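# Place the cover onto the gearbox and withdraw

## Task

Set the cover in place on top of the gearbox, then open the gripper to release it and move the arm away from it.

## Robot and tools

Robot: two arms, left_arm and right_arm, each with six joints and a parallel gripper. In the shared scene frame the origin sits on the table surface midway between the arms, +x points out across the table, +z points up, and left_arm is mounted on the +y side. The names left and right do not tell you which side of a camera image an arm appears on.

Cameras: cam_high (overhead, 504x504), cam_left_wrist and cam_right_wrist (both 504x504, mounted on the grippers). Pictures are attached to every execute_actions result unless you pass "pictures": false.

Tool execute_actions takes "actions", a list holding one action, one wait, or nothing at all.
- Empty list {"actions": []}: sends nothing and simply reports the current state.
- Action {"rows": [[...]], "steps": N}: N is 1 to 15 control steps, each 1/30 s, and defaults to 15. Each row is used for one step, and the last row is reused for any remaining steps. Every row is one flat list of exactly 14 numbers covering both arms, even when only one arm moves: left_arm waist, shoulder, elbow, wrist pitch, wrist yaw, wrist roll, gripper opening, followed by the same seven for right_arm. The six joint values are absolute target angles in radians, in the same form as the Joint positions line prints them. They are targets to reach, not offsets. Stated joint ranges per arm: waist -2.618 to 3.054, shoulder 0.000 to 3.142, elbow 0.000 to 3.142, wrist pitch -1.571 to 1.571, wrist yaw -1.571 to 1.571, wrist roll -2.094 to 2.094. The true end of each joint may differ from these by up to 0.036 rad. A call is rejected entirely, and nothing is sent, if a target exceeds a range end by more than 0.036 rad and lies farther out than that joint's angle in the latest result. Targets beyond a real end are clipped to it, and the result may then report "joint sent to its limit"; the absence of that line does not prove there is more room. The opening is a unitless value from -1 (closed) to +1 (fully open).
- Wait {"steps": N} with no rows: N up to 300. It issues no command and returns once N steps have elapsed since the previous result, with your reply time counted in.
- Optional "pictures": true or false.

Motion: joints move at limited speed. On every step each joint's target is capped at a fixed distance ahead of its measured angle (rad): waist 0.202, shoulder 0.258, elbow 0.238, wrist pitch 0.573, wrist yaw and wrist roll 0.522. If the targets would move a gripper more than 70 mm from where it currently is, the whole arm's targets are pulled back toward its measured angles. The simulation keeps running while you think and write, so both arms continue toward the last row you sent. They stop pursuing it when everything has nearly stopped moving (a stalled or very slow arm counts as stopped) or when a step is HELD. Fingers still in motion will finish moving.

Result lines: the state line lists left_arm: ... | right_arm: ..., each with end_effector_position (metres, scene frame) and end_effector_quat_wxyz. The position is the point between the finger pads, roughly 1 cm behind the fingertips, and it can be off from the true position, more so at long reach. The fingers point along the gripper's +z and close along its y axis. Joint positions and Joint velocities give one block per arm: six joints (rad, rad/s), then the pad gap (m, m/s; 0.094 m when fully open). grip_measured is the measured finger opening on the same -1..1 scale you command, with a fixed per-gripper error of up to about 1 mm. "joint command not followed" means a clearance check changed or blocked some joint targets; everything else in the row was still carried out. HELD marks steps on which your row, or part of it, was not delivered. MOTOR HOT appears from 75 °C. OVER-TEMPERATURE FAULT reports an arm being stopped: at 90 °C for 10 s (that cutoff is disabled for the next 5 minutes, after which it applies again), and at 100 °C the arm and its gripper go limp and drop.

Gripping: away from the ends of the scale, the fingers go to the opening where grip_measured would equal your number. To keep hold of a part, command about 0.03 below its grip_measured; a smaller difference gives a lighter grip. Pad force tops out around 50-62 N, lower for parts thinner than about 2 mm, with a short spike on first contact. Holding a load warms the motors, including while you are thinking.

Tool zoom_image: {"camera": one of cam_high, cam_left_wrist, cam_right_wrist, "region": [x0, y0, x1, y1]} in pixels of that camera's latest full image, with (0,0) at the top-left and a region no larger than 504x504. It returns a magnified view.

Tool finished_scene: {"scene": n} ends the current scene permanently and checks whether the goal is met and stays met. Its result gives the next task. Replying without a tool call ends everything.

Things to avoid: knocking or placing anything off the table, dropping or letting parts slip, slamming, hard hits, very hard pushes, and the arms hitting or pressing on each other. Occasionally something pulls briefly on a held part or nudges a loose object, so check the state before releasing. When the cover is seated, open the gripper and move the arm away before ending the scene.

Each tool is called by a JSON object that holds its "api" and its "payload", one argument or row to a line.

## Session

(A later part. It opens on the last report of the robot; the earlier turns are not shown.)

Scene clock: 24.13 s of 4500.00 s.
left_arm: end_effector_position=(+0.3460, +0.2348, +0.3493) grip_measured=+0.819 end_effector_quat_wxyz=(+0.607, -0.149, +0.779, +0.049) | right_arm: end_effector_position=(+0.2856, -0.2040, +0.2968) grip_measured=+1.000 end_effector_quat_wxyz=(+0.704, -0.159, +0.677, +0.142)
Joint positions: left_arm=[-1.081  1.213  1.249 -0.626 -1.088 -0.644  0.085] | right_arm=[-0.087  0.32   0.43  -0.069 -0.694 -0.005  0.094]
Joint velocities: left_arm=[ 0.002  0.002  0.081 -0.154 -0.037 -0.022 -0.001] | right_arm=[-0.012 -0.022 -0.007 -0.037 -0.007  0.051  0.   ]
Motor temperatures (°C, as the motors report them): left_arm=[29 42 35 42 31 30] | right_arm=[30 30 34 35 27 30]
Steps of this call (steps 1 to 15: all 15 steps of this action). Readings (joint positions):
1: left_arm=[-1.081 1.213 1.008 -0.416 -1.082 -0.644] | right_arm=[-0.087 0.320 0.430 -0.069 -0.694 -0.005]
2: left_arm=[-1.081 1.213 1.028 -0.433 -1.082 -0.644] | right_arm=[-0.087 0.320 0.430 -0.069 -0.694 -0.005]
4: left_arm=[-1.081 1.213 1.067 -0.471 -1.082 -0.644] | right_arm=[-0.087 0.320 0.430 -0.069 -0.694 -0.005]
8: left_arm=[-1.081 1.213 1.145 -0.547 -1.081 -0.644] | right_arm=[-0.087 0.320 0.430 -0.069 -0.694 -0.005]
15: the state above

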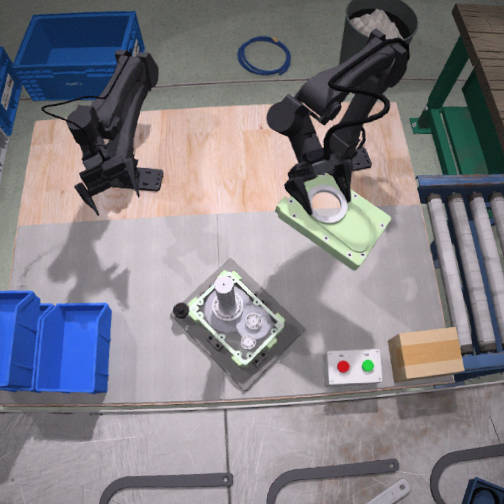

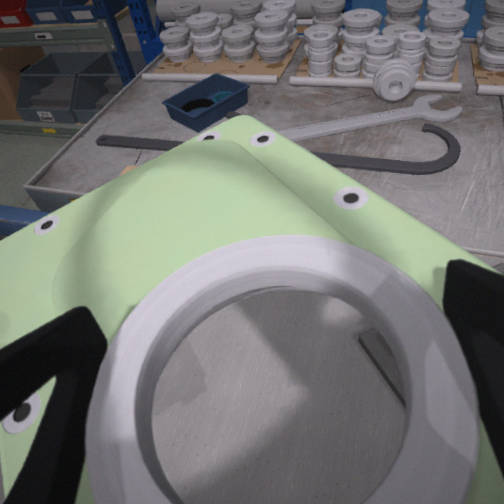

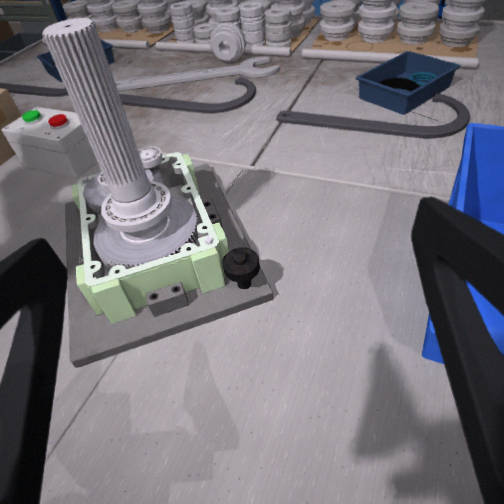

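{"api": "execute_actions", "payload": {
  "actions": [
    {"rows":[[-1.092,1.215,1.33,-0.557,-1.187,-0.628,0.74,-0.08,0.3,0.42,-0.05,-0.7,0,1],[-1.094,1.243,1.35,-0.545,-1.184,-0.621,0.74,-0.08,0.3,0.42,-0.05,-0.7,0,1],[-1.096,1.271,1.371,-0.533,-1.181,-0.614,0.74,-0.08,0.3,0.42,-0.05,-0.7,0,1],[-1.098,1.299,1.392,-0.521,-1.178,-0.607,0.74,-0.08,0.3,0.42,-0.05,-0.7,0,1],[-1.1,1.327,1.413,-0.509,-1.175,-0.6,0.74,-0.08,0.3,0.42,-0.05,-0.7,0,1],[-1.102,1.355,1.435,-0.497,-1.172,-0.593,0.74,-0.08,0.3,0.42,-0.05,-0.7,0,1],[-1.104,1.383,1.458,-0.485,-1.169,-0.586,0.74,-0.08,0.3,0.42,-0.05,-0.7,0,1],[-1.106,1.411,1.481,-0.473,-1.166,-0.579,0.74,-0.08,0.3,0.42,-0.05,-0.7,0,1],[-1.108,1.44,1.505,-0.461,-1.163,-0.572,0.74,-0.08,0.3,0.42,-0.05,-0.7,0,1],[-1.11,1.468,1.529,-0.449,-1.16,-0.565,0.74,-0.08,0.3,0.42,-0.05,-0.7,0,1],[-1.112,1.496,1.553,-0.437,-1.158,-0.558,0.74,-0.08,0.3,0.42,-0.05,-0.7,0,1],[-1.114,1.524,1.578,-0.425,-1.156,-0.551,0.74,-0.08,0.3,0.42,-0.05,-0.7,0,1],[-1.116,1.553,1.603,-0.413,-1.154,-0.544,0.74,-0.08,0.3,0.42,-0.05,-0.7,0,1],[-1.118,1.581,1.629,-0.401,-1.152,-0.537,0.74,-0.08,0.3,0.42,-0.05,-0.7,0,1],[-1.12,1.61,1.655,-0.39,-1.15,-0.53,0.74,-0.08,0.3,0.42,-0.05,-0.7,0,1]],"steps":15}
  ],
  "pictures": false
}}

{"api": "execute_actions", "payload": {
  "actions": [
    {"rows":[[-1.121,1.625,1.673,-0.389,-1.148,-0.527,0.74,-0.08,0.3,0.42,-0.05,-0.7,0,1],[-1.122,1.64,1.69,-0.388,-1.147,-0.524,0.74,-0.08,0.3,0.42,-0.05,-0.7,0,1],[-1.123,1.655,1.708,-0.387,-1.146,-0.521,0.74,-0.08,0.3,0.42,-0.05,-0.7,0,1],[-1.124,1.67,1.726,-0.386,-1.144,-0.518,0.74,-0.08,0.3,0.42,-0.05,-0.7,0,1],[-1.125,1.685,1.743,-0.385,-1.143,-0.515,0.74,-0.08,0.3,0.42,-0.05,-0.7,0,1],[-1.126,1.7,1.761,-0.384,-1.142,-0.512,0.74,-0.08,0.3,0.42,-0.05,-0.7,0,1],[-1.127,1.715,1.779,-0.383,-1.14,-0.509,0.74,-0.08,0.3,0.42,-0.05,-0.7,0,1],[-1.128,1.73,1.796,-0.382,-1.139,-0.506,0.74,-0.08,0.3,0.42,-0.05,-0.7,0,1],[-1.129,1.745,1.814,-0.381,-1.138,-0.503,0.74,-0.08,0.3,0.42,-0.05,-0.7,0,1],[-1.13,1.76,1.832,-0.38,-1.136,-0.5,0.74,-0.08,0.3,0.42,-0.05,-0.7,0,1],[-1.131,1.775,1.849,-0.379,-1.135,-0.497,0.74,-0.08,0.3,0.42,-0.05,-0.7,0,1],[-1.132,1.79,1.867,-0.378,-1.134,-0.494,0.74,-0.08,0.3,0.42,-0.05,-0.7,0,1],[-1.133,1.805,1.885,-0.377,-1.132,-0.491,0.74,-0.08,0.3,0.42,-0.05,-0.7,0,1],[-1.134,1.82,1.902,-0.376,-1.131,-0.488,0.74,-0.08,0.3,0.42,-0.05,-0.7,0,1],[-1.135,1.835,1.92,-0.375,-1.13,-0.485,0.74,-0.08,0.3,0.42,-0.05,-0.7,0,1]],"steps":15}
  ],
  "pictures": false
}}

{"api": "execute_actions", "payload": {
  "actions": [
    {"steps":8}
  ],
  "pictures": false
}}

Scene clock: 28.43 s of 4500.00 s.
left_arm: end_effector_position=(+0.4061, +0.1388, +0.3313) grip_measured=+0.819 end_effector_quat_wxyz=(+0.590, -0.091, +0.799, +0.065) | right_arm: end_effector_position=(+0.2856, -0.2040, +0.2968) grip_measured=+1.000 end_effector_quat_wxyz=(+0.704, -0.159, +0.677, +0.142)
Joint positions: left_arm=[-1.107  1.609  1.542 -0.571 -1.053 -0.576  0.085] | right_arm=[-0.087  0.32   0.43  -0.069 -0.694 -0.005  0.094]
Joint velocities: left_arm=[-0.061  0.877  0.72   0.359  0.139  0.168  0.   ] | right_arm=[-0.007  0.002  0.012 -0.007  0.037  0.022  0.   ]
Motor temperatures (°C, as the motors report them): left_arm=[29 41 37 44 32 30] | right_arm=[30 30 34 35 27 30]
Steps of this call (steps 1 to 30: the robot went on to your last target; steps 31 to 90: nothing new was sent; then 0.80 s passed at rest; steps 91 to 105: all 15 steps of this action). Readings (joint positions):
91: left_arm=[-1.081 1.218 1.251 -0.670 -1.083 -0.644] | right_arm=[-0.087 0.320 0.430 -0.069 -0.694 -0.005]
92: left_arm=[-1.081 1.226 1.259 -0.673 -1.084 -0.643] | right_arm=[-0.087 0.320 0.430 -0.069 -0.694 -0.005]
94: left_arm=[-1.081 1.263 1.291 -0.676 -1.086 -0.637] | right_arm=[-0.087 0.320 0.430 -0.069 -0.694 -0.005]
98: left_arm=[-1.088 1.384 1.379 -0.646 -1.084 -0.619] | right_arm=[-0.087 0.320 0.430 -0.069 -0.694 -0.005]
105: the state above

Scene clock: 28.93 s of 4500.00 s.
left_arm: end_effector_position=(+0.4365, +0.0841, +0.3320) grip_measured=+0.819 end_effector_quat_wxyz=(+0.589, -0.050, +0.802, +0.084) | right_arm: end_effector_position=(+0.2856, -0.2040, +0.2968) grip_measured=+1.000 end_effector_quat_wxyz=(+0.704, -0.159, +0.677, +0.142)
Joint positions: left_arm=[-1.127  1.84   1.809 -0.601 -1.054 -0.486  0.085] | right_arm=[-0.087  0.32   0.43  -0.069 -0.694 -0.005  0.094]
Joint velocities: left_arm=[-0.056  0.281  0.505 -0.374 -0.183  0.242  0.001] | right_arm=[-0.002 -0.017 -0.002 -0.081  0.081 -0.007  0.   ]
Motor temperatures (°C, as the motors report them): left_arm=[29 42 37 44 32 30] | right_arm=[30 30 34 35 27 30]
Steps of this call (steps 1 to 15: all 15 steps of this action). Readings (joint positions):
1: left_arm=[-1.109 1.638 1.565 -0.560 -1.049 -0.570] | right_arm=[-0.087 0.320 0.430 -0.069 -0.694 -0.005]
2: left_arm=[-1.111 1.664 1.586 -0.549 -1.044 -0.565] | right_arm=[-0.087 0.320 0.430 -0.069 -0.694 -0.005]
4: left_arm=[-1.114 1.706 1.622 -0.536 -1.035 -0.556] | right_arm=[-0.087 0.320 0.430 -0.069 -0.694 -0.005]
8: left_arm=[-1.119 1.767 1.688 -0.532 -1.026 -0.540] | right_arm=[-0.087 0.320 0.430 -0.069 -0.694 -0.005]
15: the state above

Scene clock: 29.20 s of 4500.00 s.
left_arm: end_effector_position=(+0.4367, +0.0824, +0.3340) grip_measured=+0.819 end_effector_quat_wxyz=(+0.588, -0.037, +0.802, +0.100) | right_arm: end_effector_position=(+0.2856, -0.2040, +0.2968) grip_measured=+1.000 end_effector_quat_wxyz=(+0.704, -0.159, +0.677, +0.142)
Joint positions: left_arm=[-1.132  1.858  1.841 -0.627 -1.069 -0.459  0.085] | right_arm=[-0.087  0.32   0.43  -0.069 -0.694 -0.005  0.094]
Joint velocities: left_arm=[-0.012  0.007  0.007  0.066 -0.022 -0.007 -0.001] | right_arm=[ 0.012 -0.007 -0.002 -0.037 -0.095 -0.051  0.   ]
Motor temperatures (°C, as the motors report them): left_arm=[29 42 37 44 32 30] | right_arm=[30 30 34 35 27 30]
Steps of this call (steps 1 to 8: the robot went on to your last target). Readings (joint positions):
1: left_arm=[-1.129 1.848 1.823 -0.613 -1.060 -0.477] | right_arm=[-0.087 0.320 0.430 -0.069 -0.694 -0.005]
2: left_arm=[-1.130 1.853 1.831 -0.620 -1.065 -0.471] | right_arm=[-0.087 0.320 0.430 -0.069 -0.694 -0.005]
4: left_arm=[-1.132 1.857 1.838 -0.625 -1.069 -0.464] | right_arm=[-0.087 0.320 0.430 -0.069 -0.694 -0.005]
8: the state above

{"api": "execute_actions", "payload": {
  "actions": []
}}

Scene clock: 31.87 s of 4500.00 s.
left_arm: end_effector_position=(+0.4368, +0.0823, +0.3341) grip_measured=+0.819 end_effector_quat_wxyz=(+0.588, -0.037, +0.802, +0.101) | right_arm: end_effector_position=(+0.2856, -0.2040, +0.2968) grip_measured=+1.000 end_effector_quat_wxyz=(+0.704, -0.159, +0.677, +0.142)
Joint positions: left_arm=[-1.132  1.858  1.842 -0.627 -1.069 -0.458  0.085] | right_arm=[-0.087  0.32   0.43  -0.069 -0.694 -0.005  0.094]
Joint velocities: left_arm=[-0.002 -0.007 -0.002  0.066  0.066  0.007 -0.001] | right_arm=[-0.002 -0.017  0.002  0.022 -0.022 -0.037  0.   ]
Motor temperatures (°C, as the motors report them): left_arm=[29 43 39 47 32 30] | right_arm=[30 30 34 35 27 30]
Steps of this call (steps 1 to 30: the robot went on to your last target; steps 31 to 80: nothing new was sent). Readings (joint positions):
1: left_arm=[-1.132 1.858 1.841 -0.627 -1.069 -0.459] | right_arm=[-0.087 0.320 0.430 -0.069 -0.694 -0.005]
2: left_arm=[-1.132 1.858 1.841 -0.627 -1.069 -0.458] | right_arm=[-0.087 0.320 0.430 -0.069 -0.694 -0.005]
4: left_arm=[-1.132 1.858 1.841 -0.627 -1.069 -0.458] | right_arm=[-0.087 0.320 0.430 -0.069 -0.694 -0.005]
8: left_arm=[-1.132 1.858 1.842 -0.627 -1.069 -0.458] | right_arm=[-0.087 0.320 0.430 -0.069 -0.694 -0.005]
80: the state above
All arms were judged still, so your last target was given up. Only a new action makes them travel on or press farther. Fingers that are still opening or closing keep moving.

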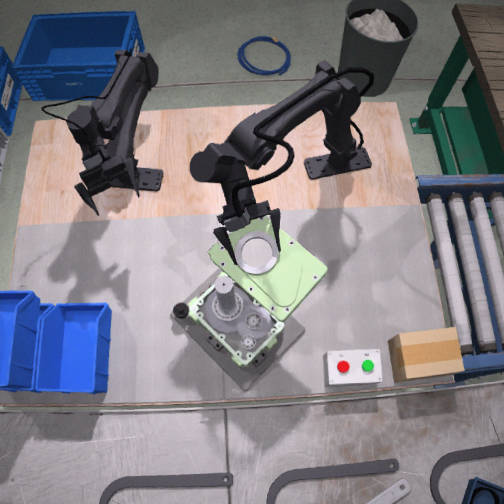

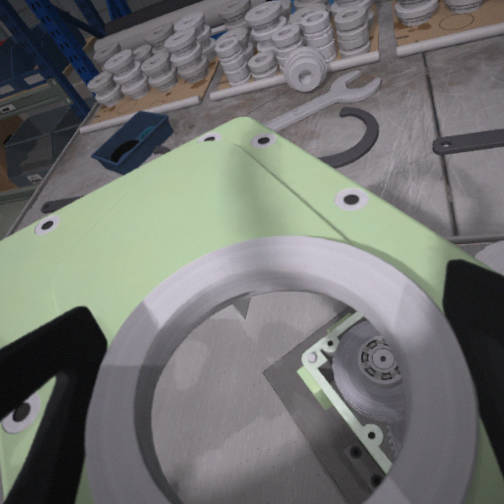

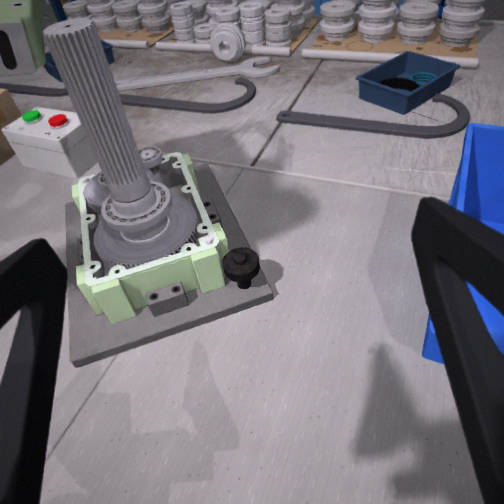

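{"api": "execute_actions", "payload": {
  "actions": [
    {"rows":[[-1.125,1.83,1.94,-0.37,-1.13,-0.48,0.74,-0.08,0.3,0.42,0.0,-0.75,0,1],[-1.12,1.83,1.96,-0.36,-1.13,-0.48,0.74,-0.08,0.3,0.42,0.05,-0.8,0,1],[-1.12,1.83,1.98,-0.35,-1.13,-0.48,0.74,-0.08,0.3,0.42,0.1,-0.8,0,1],[-1.12,1.83,2.0,-0.35,-1.13,-0.48,0.74,-0.08,0.3,0.42,0.15,-0.8,0,1]],"steps":15}
  ]
}}

Scene clock: 33.27 s of 4500.00 s.
left_arm: end_effector_position=(+0.4377, +0.0807, +0.3364) grip_measured=+0.819 end_effector_quat_wxyz=(+0.582, -0.025, +0.805, +0.111) | right_arm: end_effector_position=(+0.2727, -0.1872, +0.3335) grip_measured=+1.000 end_effector_quat_wxyz=(+0.750, -0.225, +0.607, +0.140)
Joint positions: left_arm=[-1.132  1.879  1.89  -0.675 -1.066 -0.444  0.085] | right_arm=[-0.087  0.32   0.43   0.123 -0.792 -0.004  0.094]
Joint velocities: left_arm=[-0.012  0.012  0.002  0.081 -0.022 -0.037  0.001] | right_arm=[ 0.002  0.022 -0.007  0.095 -0.11   0.007  0.   ]
Motor temperatures (°C, as the motors report them): left_arm=[29 44 39 49 32 30] | right_arm=[30 30 34 35 27 30]
Steps of this call (steps 1 to 27: nothing new was sent; steps 28 to 42: all 15 steps of this action). Readings (joint positions):
28: left_arm=[-1.132 1.859 1.844 -0.628 -1.069 -0.457] | right_arm=[-0.087 0.320 0.430 -0.064 -0.701 -0.005]
29: left_arm=[-1.132 1.861 1.850 -0.634 -1.068 -0.455] | right_arm=[-0.087 0.320 0.430 -0.051 -0.716 -0.004]
31: left_arm=[-1.132 1.868 1.865 -0.650 -1.067 -0.451] | right_arm=[-0.087 0.320 0.430 -0.002 -0.745 -0.004]
35: left_arm=[-1.132 1.876 1.884 -0.669 -1.066 -0.445] | right_arm=[-0.087 0.320 0.430 0.083 -0.775 -0.004]
42: the state above

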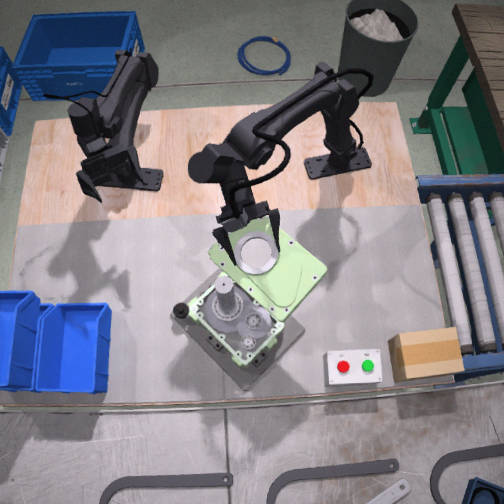

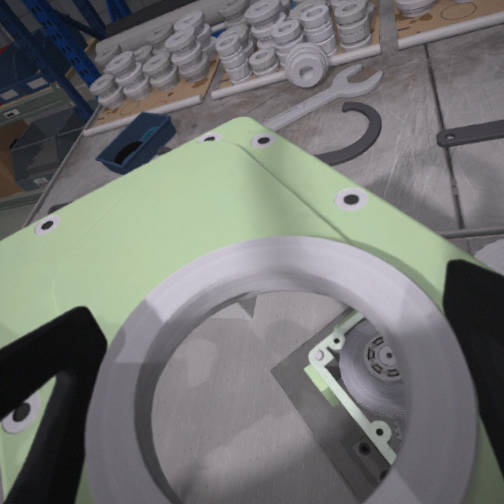

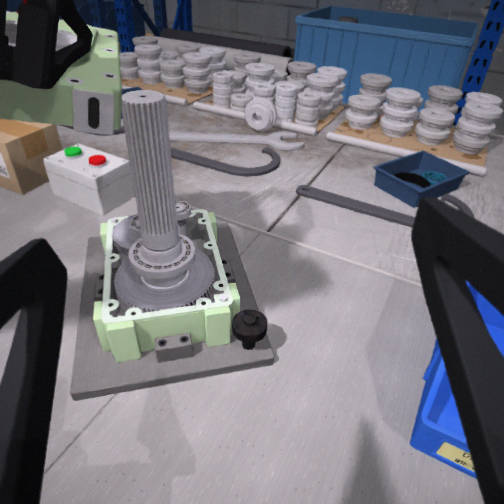

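{"api": "execute_actions", "payload": {
  "actions": [
    {"rows":[[-1.11,1.82,1.96,-0.5,-1.13,-0.47,0.74,-0.08,0.3,0.42,0.15,-0.8,0,1],[-1.095,1.81,1.96,-0.52,-1.13,-0.47,0.74,-0.08,0.3,0.42,0.15,-0.8,0,1],[-1.08,1.80,1.96,-0.54,-1.13,-0.47,0.74,-0.08,0.3,0.42,0.15,-0.8,0,1],[-1.065,1.79,1.96,-0.54,-1.13,-0.47,0.74,-0.08,0.3,0.42,0.15,-0.8,0,1],[-1.05,1.78,1.96,-0.54,-1.13,-0.47,0.74,-0.08,0.3,0.42,0.15,-0.8,0,1]],"steps":15}
  ]
}}

Scene clock: 34.53 s of 4500.00 s.
left_arm: end_effector_position=(+0.4582, +0.1070, +0.3318) grip_measured=+0.819 end_effector_quat_wxyz=(+0.568, -0.053, +0.814, +0.107) | right_arm: end_effector_position=(+0.2719, -0.1864, +0.3350) grip_measured=+1.000 end_effector_quat_wxyz=(+0.751, -0.229, +0.603, +0.139)
Joint positions: left_arm=[-1.051  1.874  1.891 -0.689 -1.009 -0.471  0.085] | right_arm=[-0.087  0.32   0.43   0.132 -0.796 -0.004  0.094]
Joint velocities: left_arm=[-0.007 -0.017  0.002 -0.022  0.022 -0.081  0.   ] | right_arm=[ 0.012 -0.002 -0.007 -0.022 -0.022  0.007  0.   ]
Motor temperatures (°C, as the motors report them): left_arm=[29 44 40 49 32 30] | right_arm=[30 30 34 35 27 30]
Steps of this call (steps 1 to 15: the robot went on to your last target; steps 16 to 23: nothing new was sent; steps 24 to 38: all 15 steps of this action). Readings (joint positions):
24: left_arm=[-1.130 1.879 1.891 -0.680 -1.065 -0.444] | right_arm=[-0.087 0.320 0.430 0.132 -0.796 -0.004]
25: left_arm=[-1.128 1.879 1.891 -0.682 -1.062 -0.445] | right_arm=[-0.087 0.320 0.430 0.132 -0.796 -0.004]
27: left_arm=[-1.119 1.875 1.891 -0.687 -1.046 -0.450] | right_arm=[-0.087 0.320 0.430 0.132 -0.796 -0.004]
31: left_arm=[-1.080 1.874 1.891 -0.689 -1.016 -0.461] | right_arm=[-0.087 0.320 0.430 0.132 -0.796 -0.004]
38: the state above

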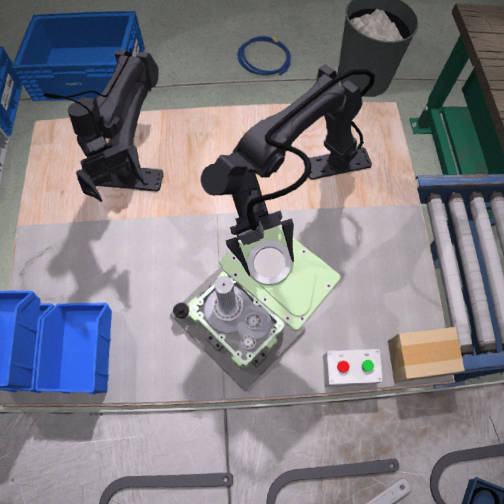

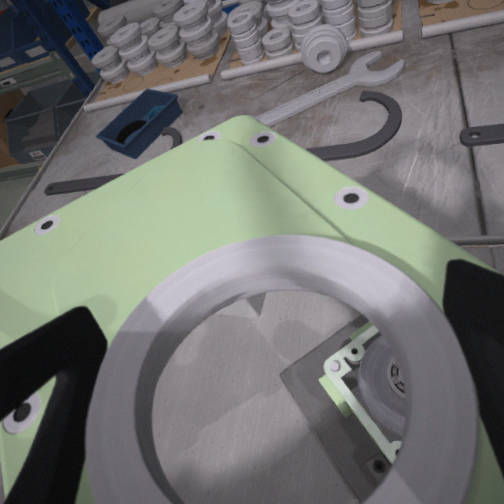

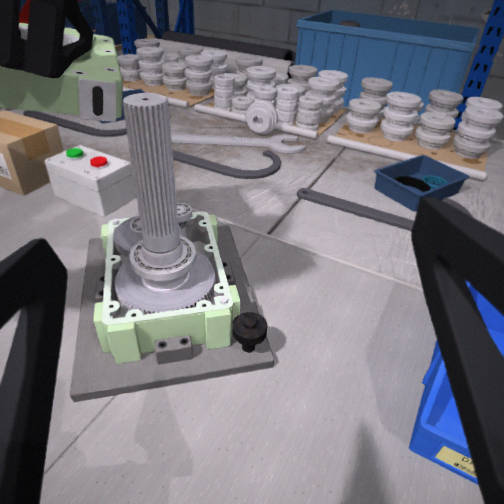

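{"api": "execute_actions", "payload": {
  "actions": [
    {"rows":[[-1.05,1.78,1.98,-0.52,-1.13,-0.47,0.74,-0.08,0.3,0.42,0.15,-0.8,0,1],[-1.05,1.78,2.0,-0.5,-1.13,-0.47,0.74,-0.08,0.3,0.42,0.15,-0.8,0,1],[-1.05,1.78,2.02,-0.49,-1.14,-0.47,0.74,-0.08,0.3,0.42,0.15,-0.8,0,1],[-1.05,1.78,2.04,-0.48,-1.15,-0.47,0.74,-0.08,0.3,0.42,0.15,-0.8,0,1],[-1.05,1.78,2.06,-0.47,-1.16,-0.47,0.74,-0.08,0.3,0.42,0.15,-0.8,0,1]],"steps":15}
  ]
}}

Scene clock: 35.67 s of 4500.00 s.
left_arm: end_effector_position=(+0.4587, +0.1029, +0.3407) grip_measured=+0.819 end_effector_quat_wxyz=(+0.569, -0.055, +0.815, +0.090) | right_arm: end_effector_position=(+0.2719, -0.1864, +0.3350) grip_measured=+1.000 end_effector_quat_wxyz=(+0.751, -0.229, +0.603, +0.139)
Joint positions: left_arm=[-1.051  1.878  1.931 -0.705 -0.985 -0.477  0.085] | right_arm=[-0.087  0.32   0.43   0.132 -0.796 -0.004  0.094]
Joint velocities: left_arm=[-0.022 -0.017  0.061 -0.007 -0.066  0.007  0.001] | right_arm=[ 0.002 -0.012 -0.002 -0.066 -0.022  0.037  0.   ]
Motor temperatures (°C, as the motors report them): left_arm=[29 45 40 49 32 30] | right_arm=[30 30 34 35 27 30]
Steps of this call (steps 1 to 19: the robot went on to your last target; steps 20 to 34: all 15 steps of this action). Readings (joint positions):
20: left_arm=[-1.051 1.874 1.891 -0.689 -0.996 -0.476] | right_arm=[-0.087 0.320 0.430 0.132 -0.796 -0.004]
21: left_arm=[-1.051 1.874 1.891 -0.689 -0.995 -0.476] | right_arm=[-0.087 0.320 0.430 0.132 -0.796 -0.004]
23: left_arm=[-1.051 1.874 1.893 -0.691 -0.994 -0.476] | right_arm=[-0.087 0.320 0.430 0.132 -0.796 -0.004]
27: left_arm=[-1.051 1.878 1.911 -0.704 -0.989 -0.476] | right_arm=[-0.087 0.320 0.430 0.132 -0.796 -0.004]
34: the state above

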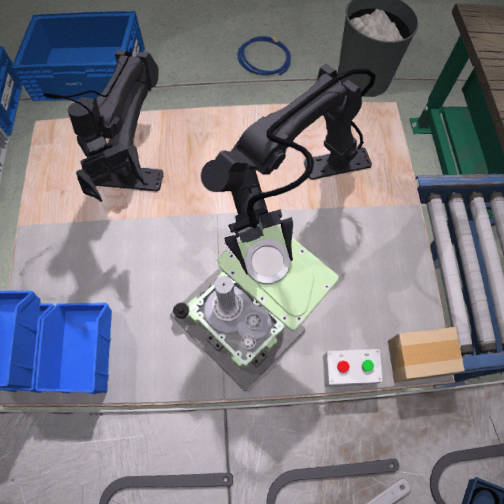

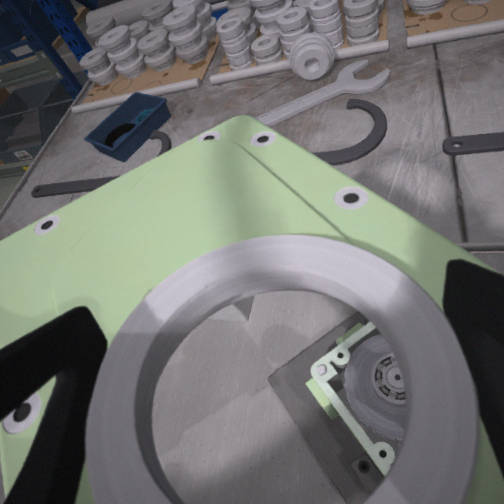

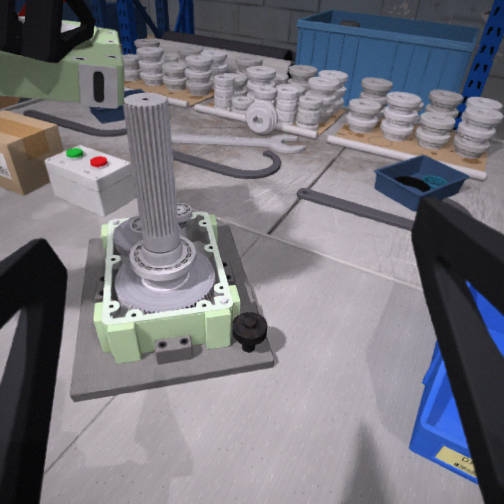

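{"api": "execute_actions", "payload": {
  "actions": [
    {"rows":[[-1.04,1.84,1.99,-0.5,-1.16,-0.47,0.74,-0.08,0.3,0.42,0.15,-0.8,0,1],[-1.04,1.84,1.99,-0.47,-1.16,-0.47,0.74,-0.08,0.3,0.42,0.15,-0.8,0,1],[-1.04,1.84,1.99,-0.44,-1.16,-0.47,0.74,-0.08,0.3,0.42,0.15,-0.8,0,1]],"steps":15}
  ]
}}

Scene clock: 36.97 s of 4500.00 s.
left_arm: end_effector_position=(+0.4691, +0.1020, +0.3553) grip_measured=+0.819 end_effector_quat_wxyz=(+0.603, -0.097, +0.788, +0.080) | right_arm: end_effector_position=(+0.2719, -0.1864, +0.3350) grip_measured=+1.000 end_effector_quat_wxyz=(+0.751, -0.229, +0.603, +0.139)
Joint positions: left_arm=[-1.048  1.899  1.94  -0.59  -1.047 -0.478  0.085] | right_arm=[-0.087  0.32   0.43   0.132 -0.796 -0.004  0.094]
Joint velocities: left_arm=[-0.007  0.012  0.002 -0.007 -0.066  0.022  0.001] | right_arm=[ 0.007 -0.012 -0.002 -0.022  0.007 -0.051  0.   ]
Motor temperatures (°C, as the motors report them): left_arm=[29 46 40 50 32 30] | right_arm=[30 30 34 35 27 30]
Steps of this call (steps 1 to 15: the robot went on to your last target; steps 16 to 24: nothing new was sent; steps 25 to 39: all 15 steps of this action). Readings (joint positions):
25: left_arm=[-1.051 1.879 1.940 -0.701 -0.989 -0.478] | right_arm=[-0.087 0.320 0.430 0.132 -0.796 -0.004]
26: left_arm=[-1.051 1.882 1.940 -0.689 -1.000 -0.478] | right_arm=[-0.087 0.320 0.430 0.132 -0.796 -0.004]
28: left_arm=[-1.050 1.890 1.940 -0.654 -1.018 -0.478] | right_arm=[-0.087 0.320 0.430 0.132 -0.796 -0.004]
32: left_arm=[-1.048 1.899 1.940 -0.609 -1.035 -0.478] | right_arm=[-0.087 0.320 0.430 0.132 -0.796 -0.004]
39: the state above

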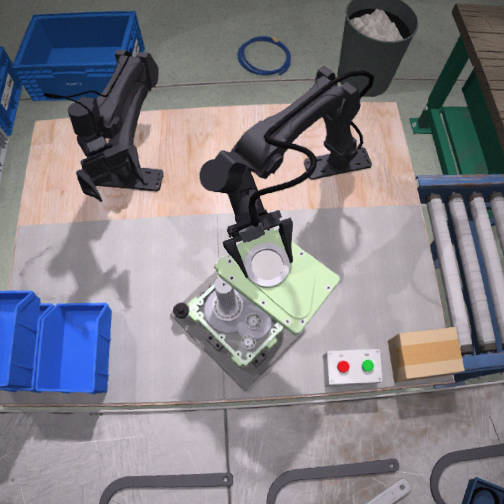

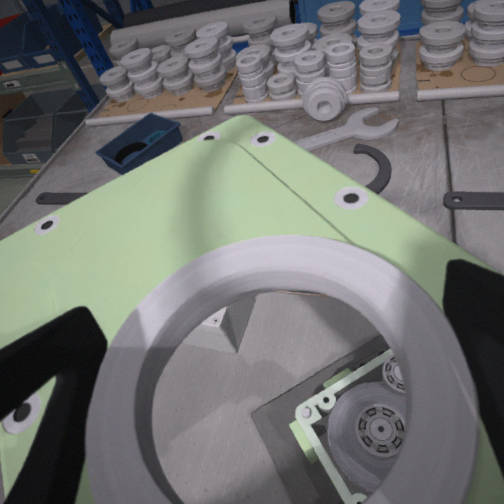

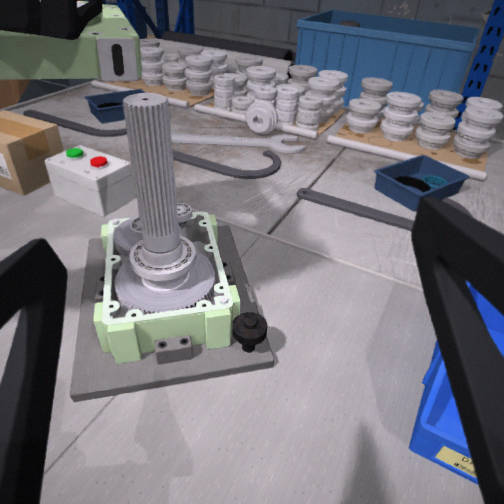

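{"api": "execute_actions", "payload": {
  "actions": [
    {"rows":[[-1.045,1.84,2.02,-0.445,-1.16,-0.47,0.74,-0.08,0.3,0.42,0.15,-0.8,0,1],[-1.05,1.85,2.04,-0.45,-1.155,-0.47,0.74,-0.08,0.3,0.42,0.15,-0.8,0,1],[-1.055,1.865,2.06,-0.455,-1.155,-0.47,0.74,-0.08,0.3,0.42,0.15,-0.8,0,1],[-1.06,1.88,2.08,-0.46,-1.15,-0.465,0.74,-0.08,0.3,0.42,0.15,-0.8,0,1],[-1.065,1.895,2.10,-0.465,-1.15,-0.465,0.74,-0.08,0.3,0.42,0.15,-0.8,0,1],[-1.07,1.91,2.12,-0.47,-1.145,-0.46,0.74,-0.08,0.3,0.42,0.15,-0.8,0,1],[-1.075,1.925,2.14,-0.475,-1.145,-0.46,0.74,-0.08,0.3,0.42,0.15,-0.8,0,1],[-1.08,1.94,2.16,-0.48,-1.14,-0.46,0.74,-0.08,0.3,0.42,0.15,-0.8,0,1],[-1.085,1.955,2.18,-0.485,-1.14,-0.46,0.74,-0.08,0.3,0.42,0.15,-0.8,0,1],[-1.09,1.97,2.20,-0.49,-1.14,-0.46,0.74,-0.08,0.3,0.42,0.15,-0.8,0,1]],"steps":15}
  ]
}}

Scene clock: 38.60 s of 4500.00 s.
left_arm: end_effector_position=(+0.4782, +0.0605, +0.3622) grip_measured=+0.819 end_effector_quat_wxyz=(+0.614, -0.093, +0.782, +0.053) | right_arm: end_effector_position=(+0.2719, -0.1864, +0.3350) grip_measured=+1.000 end_effector_quat_wxyz=(+0.751, -0.229, +0.603, +0.139)
Joint positions: left_arm=[-1.087  2.03   2.129 -0.599 -1.046 -0.476  0.085] | right_arm=[-0.087  0.32   0.43   0.132 -0.796 -0.004  0.094]
Joint velocities: left_arm=[-0.081  0.081  0.007 -0.066  0.066 -0.037  0.001] | right_arm=[-0.017  0.007 -0.012  0.051 -0.066  0.022  0.   ]
Motor temperatures (°C, as the motors report them): left_arm=[29 47 41 50 32 30] | right_arm=[30 30 34 35 27 30]
Steps of this call (steps 1 to 15: the robot went on to your last target; steps 16 to 34: nothing new was sent; steps 35 to 49: all 15 steps of this action). Readings (joint positions):
35: left_arm=[-1.048 1.899 1.940 -0.587 -1.051 -0.478] | right_arm=[-0.087 0.320 0.430 0.132 -0.796 -0.004]
36: left_arm=[-1.048 1.901 1.944 -0.589 -1.051 -0.478] | right_arm=[-0.087 0.320 0.430 0.132 -0.796 -0.004]
38: left_arm=[-1.048 1.915 1.970 -0.596 -1.052 -0.478] | right_arm=[-0.087 0.320 0.430 0.132 -0.796 -0.004]
42: left_arm=[-1.054 1.968 2.057 -0.598 -1.053 -0.476] | right_arm=[-0.087 0.320 0.430 0.132 -0.796 -0.004]
49: the state above

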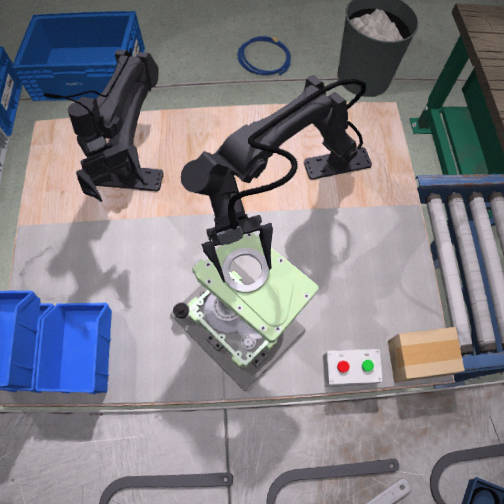

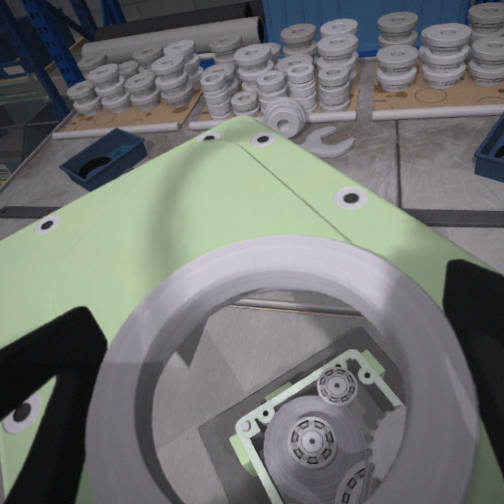

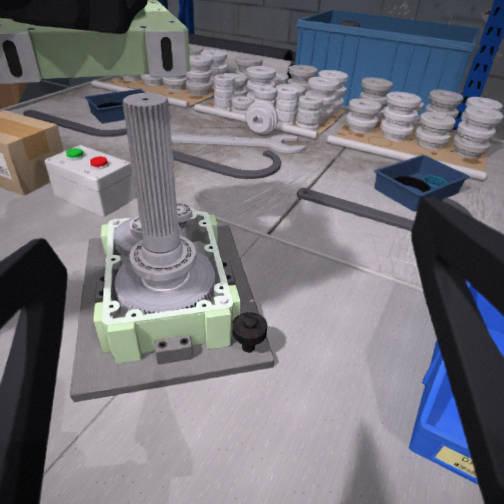

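{"api": "execute_actions", "payload": {
  "actions": [
    {"rows":[[-1.095,1.98,2.22,-0.495,-1.14,-0.46,0.74,-0.08,0.3,0.42,0.15,-0.8,0,1],[-1.10,1.995,2.24,-0.50,-1.135,-0.46,0.74,-0.08,0.3,0.42,0.15,-0.8,0,1],[-1.105,2.01,2.26,-0.505,-1.135,-0.455,0.74,-0.08,0.3,0.42,0.15,-0.8,0,1],[-1.11,2.025,2.28,-0.51,-1.13,-0.455,0.74,-0.08,0.3,0.42,0.15,-0.8,0,1],[-1.115,2.04,2.30,-0.515,-1.13,-0.45,0.74,-0.08,0.3,0.42,0.15,-0.8,0,1],[-1.12,2.055,2.32,-0.52,-1.125,-0.45,0.74,-0.08,0.3,0.42,0.15,-0.8,0,1],[-1.125,2.07,2.34,-0.53,-1.12,-0.445,0.74,-0.08,0.3,0.42,0.15,-0.8,0,1],[-1.13,2.085,2.36,-0.54,-1.115,-0.44,0.74,-0.08,0.3,0.42,0.15,-0.8,0,1],[-1.135,2.10,2.38,-0.55,-1.11,-0.435,0.74,-0.08,0.3,0.42,0.15,-0.8,0,1]],"steps":15}
  ]
}}

Scene clock: 39.97 s of 4500.00 s.
left_arm: end_effector_position=(+0.4784, +0.0139, +0.3506) grip_measured=+0.819 end_effector_quat_wxyz=(+0.608, -0.056, +0.791, +0.038) | right_arm: end_effector_position=(+0.2719, -0.1864, +0.3350) grip_measured=+1.000 end_effector_quat_wxyz=(+0.751, -0.229, +0.603, +0.139)
Joint positions: left_arm=[-1.135  2.167  2.309 -0.656 -1.018 -0.457  0.085] | right_arm=[-0.087  0.32   0.43   0.132 -0.796 -0.004  0.094]
Joint velocities: left_arm=[-0.022  0.076 -0.002 -0.139  0.066  0.066 -0.   ] | right_arm=[ 0.012 -0.002 -0.007  0.022 -0.022  0.007  0.   ]
Motor temperatures (°C, as the motors report them): left_arm=[29 48 41 50 32 30] | right_arm=[30 30 34 35 27 30]
Steps of this call (steps 1 to 26: the robot went on to your last target; steps 27 to 41: all 15 steps of this action). Readings (joint positions):
27: left_arm=[-1.090 2.042 2.129 -0.620 -1.038 -0.476] | right_arm=[-0.087 0.320 0.430 0.132 -0.796 -0.004]
28: left_arm=[-1.090 2.045 2.135 -0.625 -1.038 -0.476] | right_arm=[-0.087 0.320 0.430 0.132 -0.796 -0.004]
30: left_arm=[-1.090 2.063 2.168 -0.637 -1.038 -0.475] | right_arm=[-0.087 0.320 0.430 0.132 -0.796 -0.004]
34: left_arm=[-1.101 2.117 2.257 -0.643 -1.038 -0.468] | right_arm=[-0.087 0.320 0.430 0.132 -0.796 -0.004]
41: the state above

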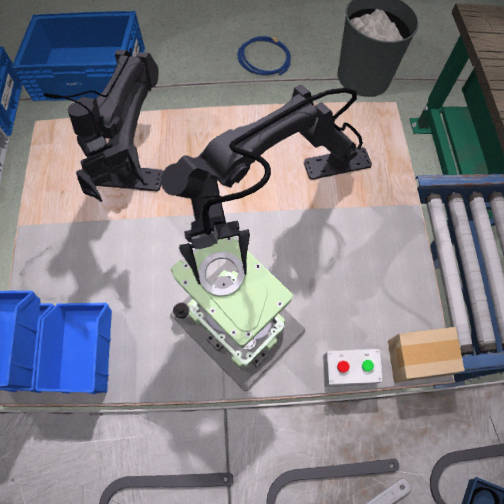

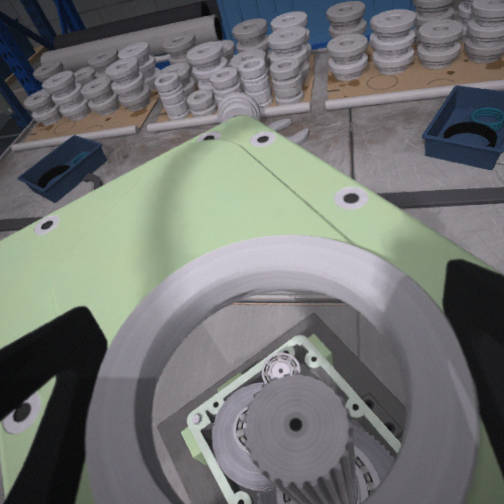

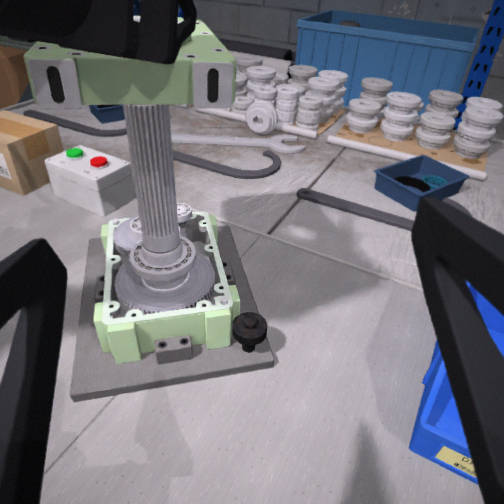

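{"api": "execute_actions", "payload": {
  "actions": [
    {"rows":[[-1.135,2.09,2.33,-0.53,-1.11,-0.435,0.74,-0.08,0.3,0.42,0.05,-0.8,0,1],[-1.135,2.082,2.30,-0.51,-1.11,-0.435,0.74,-0.08,0.3,0.42,0.05,-0.8,0,1],[-1.135,2.074,2.27,-0.485,-1.11,-0.435,0.74,-0.08,0.3,0.42,0.05,-0.8,0,1],[-1.135,2.066,2.24,-0.46,-1.11,-0.435,0.74,-0.08,0.3,0.42,0.05,-0.8,0,1],[-1.135,2.058,2.21,-0.435,-1.11,-0.435,0.74,-0.08,0.3,0.42,0.05,-0.8,0,1],[-1.135,2.05,2.18,-0.41,-1.11,-0.435,0.74,-0.08,0.3,0.42,0.05,-0.8,0,1],[-1.135,2.042,2.15,-0.385,-1.11,-0.435,0.74,-0.08,0.3,0.42,0.05,-0.8,0,1],[-1.135,2.036,2.12,-0.36,-1.11,-0.435,0.74,-0.08,0.3,0.42,0.05,-0.8,0,1],[-1.135,2.03,2.09,-0.335,-1.11,-0.435,0.74,-0.08,0.3,0.42,0.05,-0.8,0,1],[-1.135,2.025,2.06,-0.31,-1.11,-0.435,0.74,-0.08,0.3,0.42,0.05,-0.8,0,1],[-1.135,2.02,2.03,-0.285,-1.11,-0.435,0.74,-0.08,0.3,0.42,0.05,-0.8,0,1],[-1.135,2.017,2.0,-0.26,-1.11,-0.435,0.74,-0.08,0.3,0.42,0.05,-0.8,0,1],[-1.135,2.015,1.975,-0.24,-1.11,-0.435,0.74,-0.08,0.3,0.42,0.05,-0.8,0,1]],"steps":15}
  ]
}}

{"api": "execute_actions", "payload": {
  "actions": [
    {"steps":8}
  ]
}}

Scene clock: 41.90 s of 4500.00 s.
left_arm: end_effector_position=(+0.4758, +0.0147, +0.2763) grip_measured=+0.819 end_effector_quat_wxyz=(+0.588, -0.029, +0.806, +0.062) | right_arm: end_effector_position=(+0.2745, -0.1870, +0.3223) grip_measured=+1.000 end_effector_quat_wxyz=(+0.733, -0.218, +0.626, +0.152)
Joint positions: left_arm=[-1.136  2.105  1.957 -0.448 -1.005 -0.451  0.085] | right_arm=[-0.087  0.32   0.43   0.065 -0.797 -0.004  0.094]
Joint velocities: left_arm=[ 0.002  0.081 -0.442  0.227  0.095 -0.007 -0.001] | right_arm=[-0.017 -0.017 -0.012  0.037  0.081  0.007  0.   ]
Motor temperatures (°C, as the motors report them): left_arm=[29 50 41 50 32 30] | right_arm=[30 30 34 35 27 30]
Steps of this call (steps 1 to 30: the robot went on to your last target; steps 31 to 43: nothing new was sent; steps 44 to 58: all 15 steps of this action). Readings (joint positions):
44: left_arm=[-1.136 2.182 2.309 -0.698 -0.992 -0.457] | right_arm=[-0.087 0.320 0.430 0.126 -0.796 -0.004]
45: left_arm=[-1.136 2.180 2.301 -0.691 -0.993 -0.456] | right_arm=[-0.087 0.320 0.430 0.115 -0.797 -0.004]
47: left_arm=[-1.136 2.166 2.262 -0.659 -0.996 -0.455] | right_arm=[-0.087 0.320 0.430 0.094 -0.797 -0.004]
51: left_arm=[-1.136 2.130 2.148 -0.584 -1.004 -0.453] | right_arm=[-0.087 0.320 0.430 0.074 -0.797 -0.004]
58: the state above

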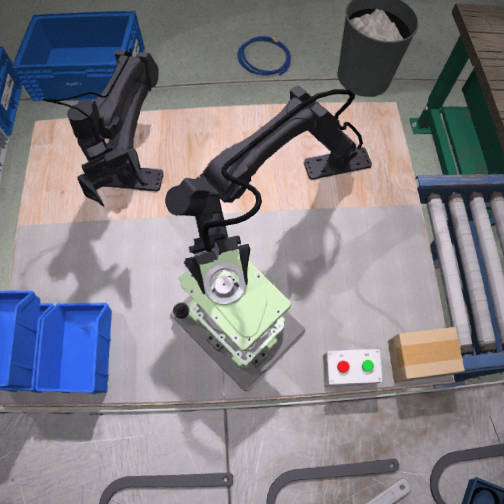

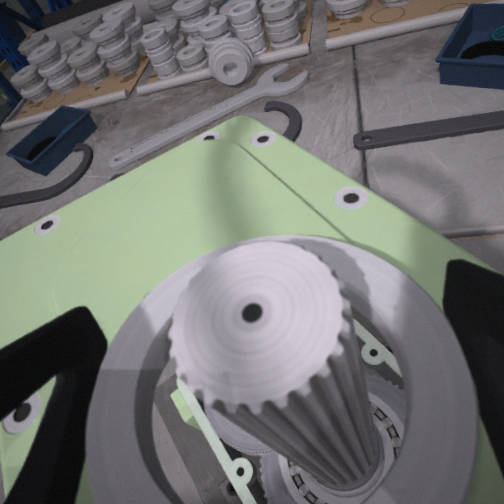

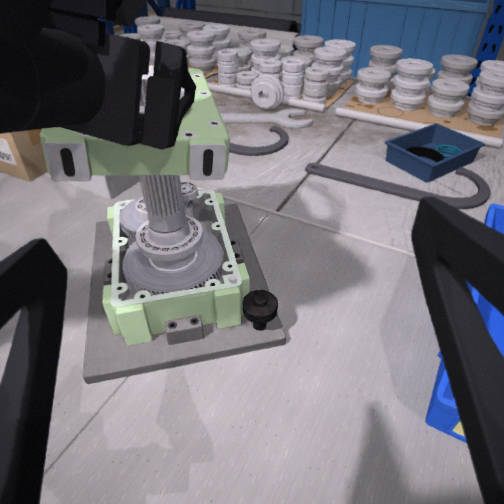

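Scene clock: 42.17 s of 4500.00 s.
left_arm: end_effector_position=(+0.4757, +0.0106, +0.2597) grip_measured=+0.819 end_effector_quat_wxyz=(+0.577, -0.015, +0.814, +0.063) | right_arm: end_effector_position=(+0.2746, -0.1870, +0.3219) grip_measured=+1.000 end_effector_quat_wxyz=(+0.733, -0.217, +0.626, +0.152)
Joint positions: left_arm=[-1.136  2.115  1.933 -0.443 -0.98  -0.451  0.085] | right_arm=[-0.087  0.32   0.43   0.063 -0.797 -0.004  0.094]
Joint velocities: left_arm=[ 0.002  0.027 -0.007  0.022 -0.037 -0.007 -0.001] | right_arm=[-0.007 -0.002 -0.007 -0.066 -0.095 -0.037  0.   ]
Motor temperatures (°C, as the motors report them): left_arm=[29 50 41 50 32 30] | right_arm=[30 30 34 35 27 30]
Steps of this call (steps 1 to 8: the robot went on to your last target). Readings (joint positions):
1: left_arm=[-1.136 2.107 1.946 -0.446 -1.002 -0.451] | right_arm=[-0.087 0.320 0.430 0.065 -0.797 -0.004]
2: left_arm=[-1.136 2.109 1.939 -0.446 -0.999 -0.451] | right_arm=[-0.087 0.320 0.430 0.064 -0.797 -0.004]
4: left_arm=[-1.136 2.113 1.934 -0.446 -0.991 -0.451] | right_arm=[-0.087 0.320 0.430 0.064 -0.797 -0.004]
8: the state above

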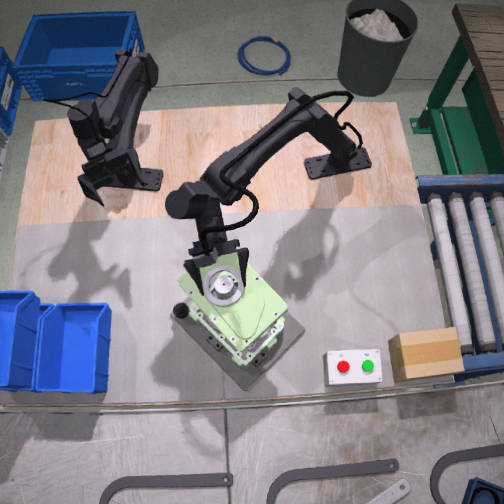

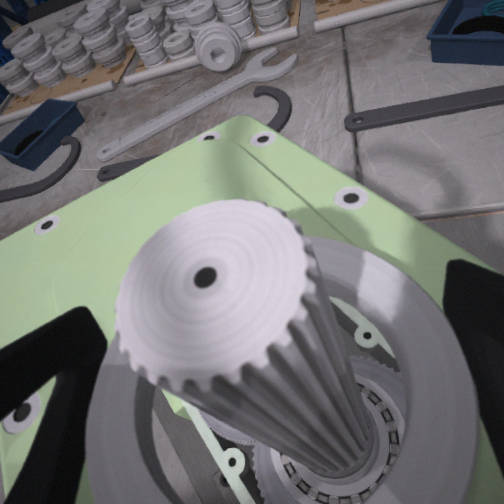

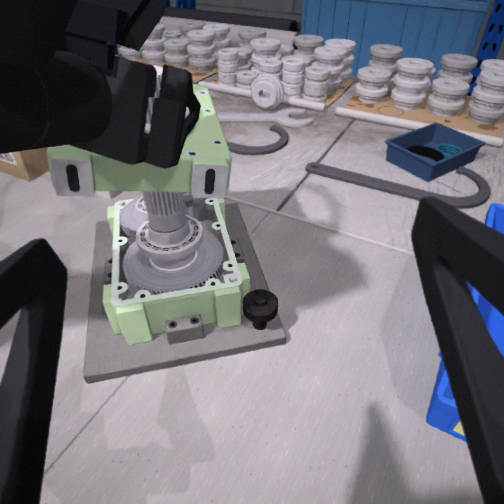

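{"api": "execute_actions", "payload": {
  "actions": [
    {"rows":[[-1.13,2.04,1.92,-0.22,-1.12,-0.44,0.74,-0.08,0.3,0.42,0,-0.8,0,1],[-1.13,2.04,1.90,-0.18,-1.12,-0.44,0.74,-0.08,0.3,0.42,0,-0.8,0,1],[-1.13,2.04,1.88,-0.15,-1.12,-0.44,0.74,-0.08,0.3,0.42,0,-0.8,0,1],[-1.13,2.04,1.86,-0.12,-1.12,-0.44,0.74,-0.08,0.3,0.42,0,-0.8,0,1],[-1.13,2.04,1.84,-0.09,-1.12,-0.44,0.74,-0.08,0.3,0.42,0,-0.8,0,1],[-1.13,2.04,1.82,-0.07,-1.12,-0.44,0.74,-0.08,0.3,0.42,0,-0.8,0,1],[-1.13,2.04,1.80,-0.05,-1.12,-0.44,0.74,-0.08,0.3,0.42,0,-0.8,0,1],[-1.13,2.04,1.78,-0.03,-1.12,-0.44,0.74,-0.08,0.3,0.42,0,-0.8,0,1],[-1.13,2.04,1.76,-0.01,-1.12,-0.44,0.74,-0.08,0.3,0.42,0,-0.8,0,1],[-1.13,2.04,1.74,0.01,-1.12,-0.44,0.74,-0.08,0.3,0.42,0,-0.8,0,1],[-1.13,2.045,1.72,0.03,-1.12,-0.44,0.74,-0.08,0.3,0.42,0,-0.8,0,1],[-1.13,2.05,1.70,0.05,-1.12,-0.44,0.74,-0.08,0.3,0.42,0,-0.8,0,1],[-1.13,2.05,1.68,0.07,-1.12,-0.44,0.74,-0.08,0.3,0.42,0,-0.8,0,1]],"steps":15}
  ]
}}

{"api": "execute_actions", "payload": {
  "actions": [
    {"steps":8}
  ]
}}

Scene clock: 43.80 s of 4500.00 s.
left_arm: end_effector_position=(+0.4746, +0.0171, +0.1958) grip_measured=+0.819 end_effector_quat_wxyz=(+0.588, -0.030, +0.806, +0.064) | right_arm: end_effector_position=(+0.2759, -0.1874, +0.3126) grip_measured=+1.000 end_effector_quat_wxyz=(+0.719, -0.209, +0.642, +0.161)
Joint positions: left_arm=[-1.136  2.118  1.658 -0.138 -1.01  -0.451  0.085] | right_arm=[-0.087  0.32   0.43   0.015 -0.797 -0.004  0.094]
Joint velocities: left_arm=[ 0.022  0.12  -0.256  0.227 -0.007 -0.022 -0.   ] | right_arm=[ 0.007 -0.007  0.002 -0.022  0.037  0.051  0.   ]
Motor temperatures (°C, as the motors report them): left_arm=[29 52 41 51 32 30] | right_arm=[30 30 34 35 27 30]
Steps of this call (steps 1 to 30: the robot went on to your last target; steps 31 to 34: nothing new was sent; steps 35 to 49: all 15 steps of this action). Readings (joint positions):
35: left_arm=[-1.136 2.114 1.925 -0.421 -0.983 -0.450] | right_arm=[-0.087 0.320 0.430 0.058 -0.797 -0.004]
36: left_arm=[-1.136 2.113 1.912 -0.397 -0.989 -0.450] | right_arm=[-0.087 0.320 0.430 0.051 -0.797 -0.004]
38: left_arm=[-1.136 2.111 1.876 -0.346 -1.002 -0.450] | right_arm=[-0.087 0.320 0.430 0.035 -0.797 -0.004]
42: left_arm=[-1.136 2.111 1.790 -0.255 -1.009 -0.451] | right_arm=[-0.087 0.320 0.430 0.021 -0.797 -0.004]
49: the state above

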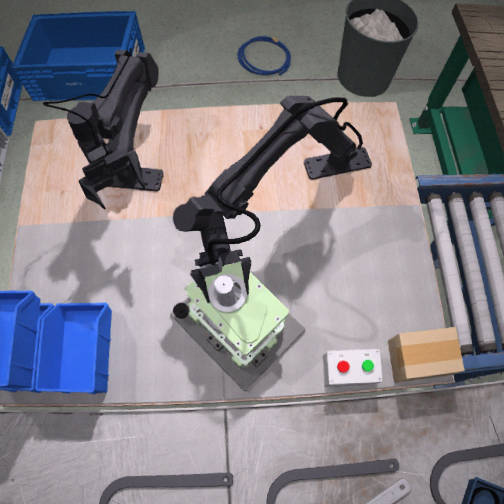

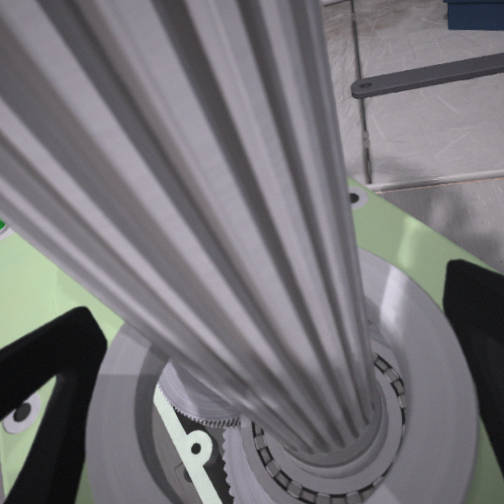

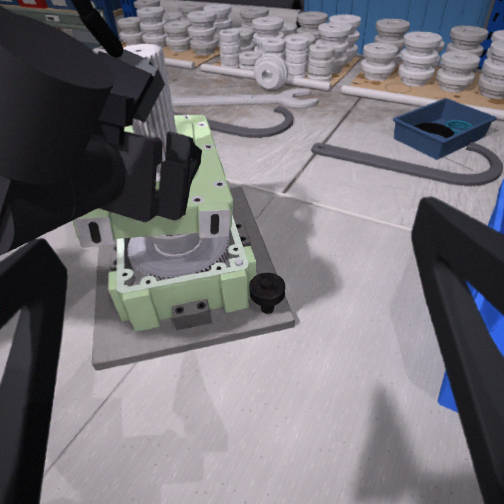

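Scene clock: 44.07 s of 4500.00 s.
left_arm: end_effector_position=(+0.4758, +0.0147, +0.1873) grip_measured=+0.819 end_effector_quat_wxyz=(+0.588, -0.030, +0.806, +0.061) | right_arm: end_effector_position=(+0.2759, -0.1874, +0.3123) grip_measured=+1.000 end_effector_quat_wxyz=(+0.719, -0.209, +0.643, +0.162)
Joint positions: left_arm=[-1.136  2.133  1.645 -0.107 -1.005 -0.451  0.085] | right_arm=[-0.087  0.32   0.43   0.013 -0.797 -0.004  0.094]
Joint velocities: left_arm=[-0.002 -0.002 -0.002  0.212  0.022  0.022 -0.   ] | right_arm=[-0.012  0.002  0.002 -0.007  0.007 -0.007  0.   ]
Motor temperatures (°C, as the motors report them): left_arm=[29 52 41 51 32 30] | right_arm=[30 30 34 35 27 30]
Steps of this call (steps 1 to 8: the robot went on to your last target). Readings (joint positions):
1: left_arm=[-1.136 2.123 1.652 -0.130 -1.010 -0.451] | right_arm=[-0.087 0.320 0.430 0.015 -0.797 -0.004]
2: left_arm=[-1.136 2.127 1.648 -0.124 -1.010 -0.451] | right_arm=[-0.087 0.320 0.430 0.014 -0.797 -0.004]
4: left_arm=[-1.136 2.132 1.646 -0.118 -1.008 -0.451] | right_arm=[-0.087 0.320 0.430 0.014 -0.797 -0.004]
8: the state above

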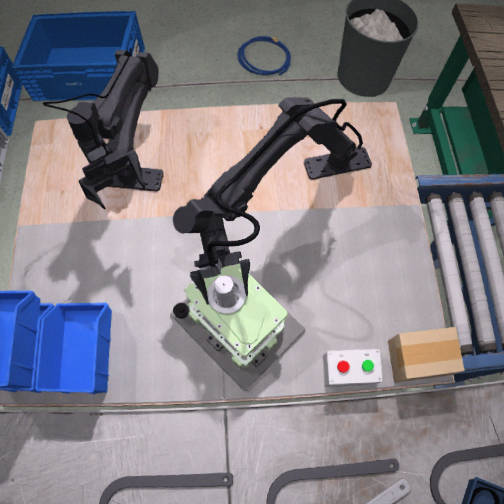

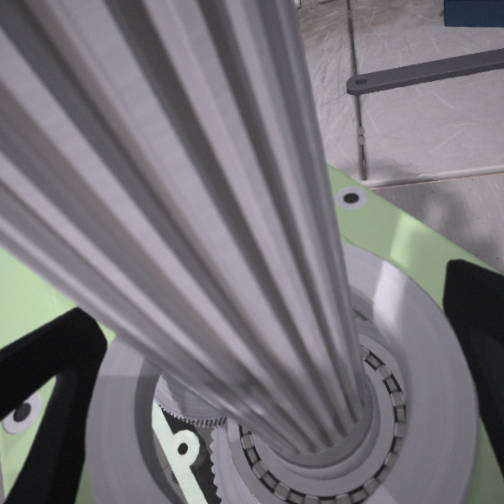

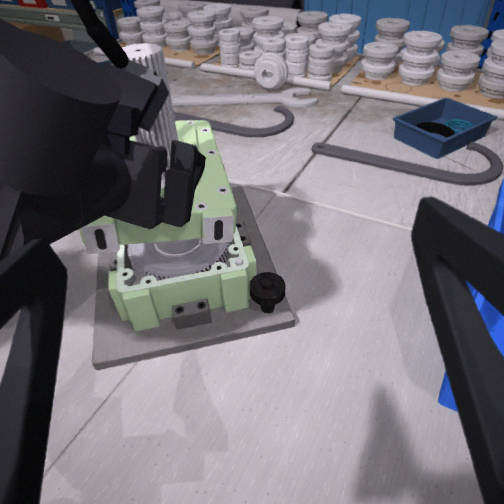

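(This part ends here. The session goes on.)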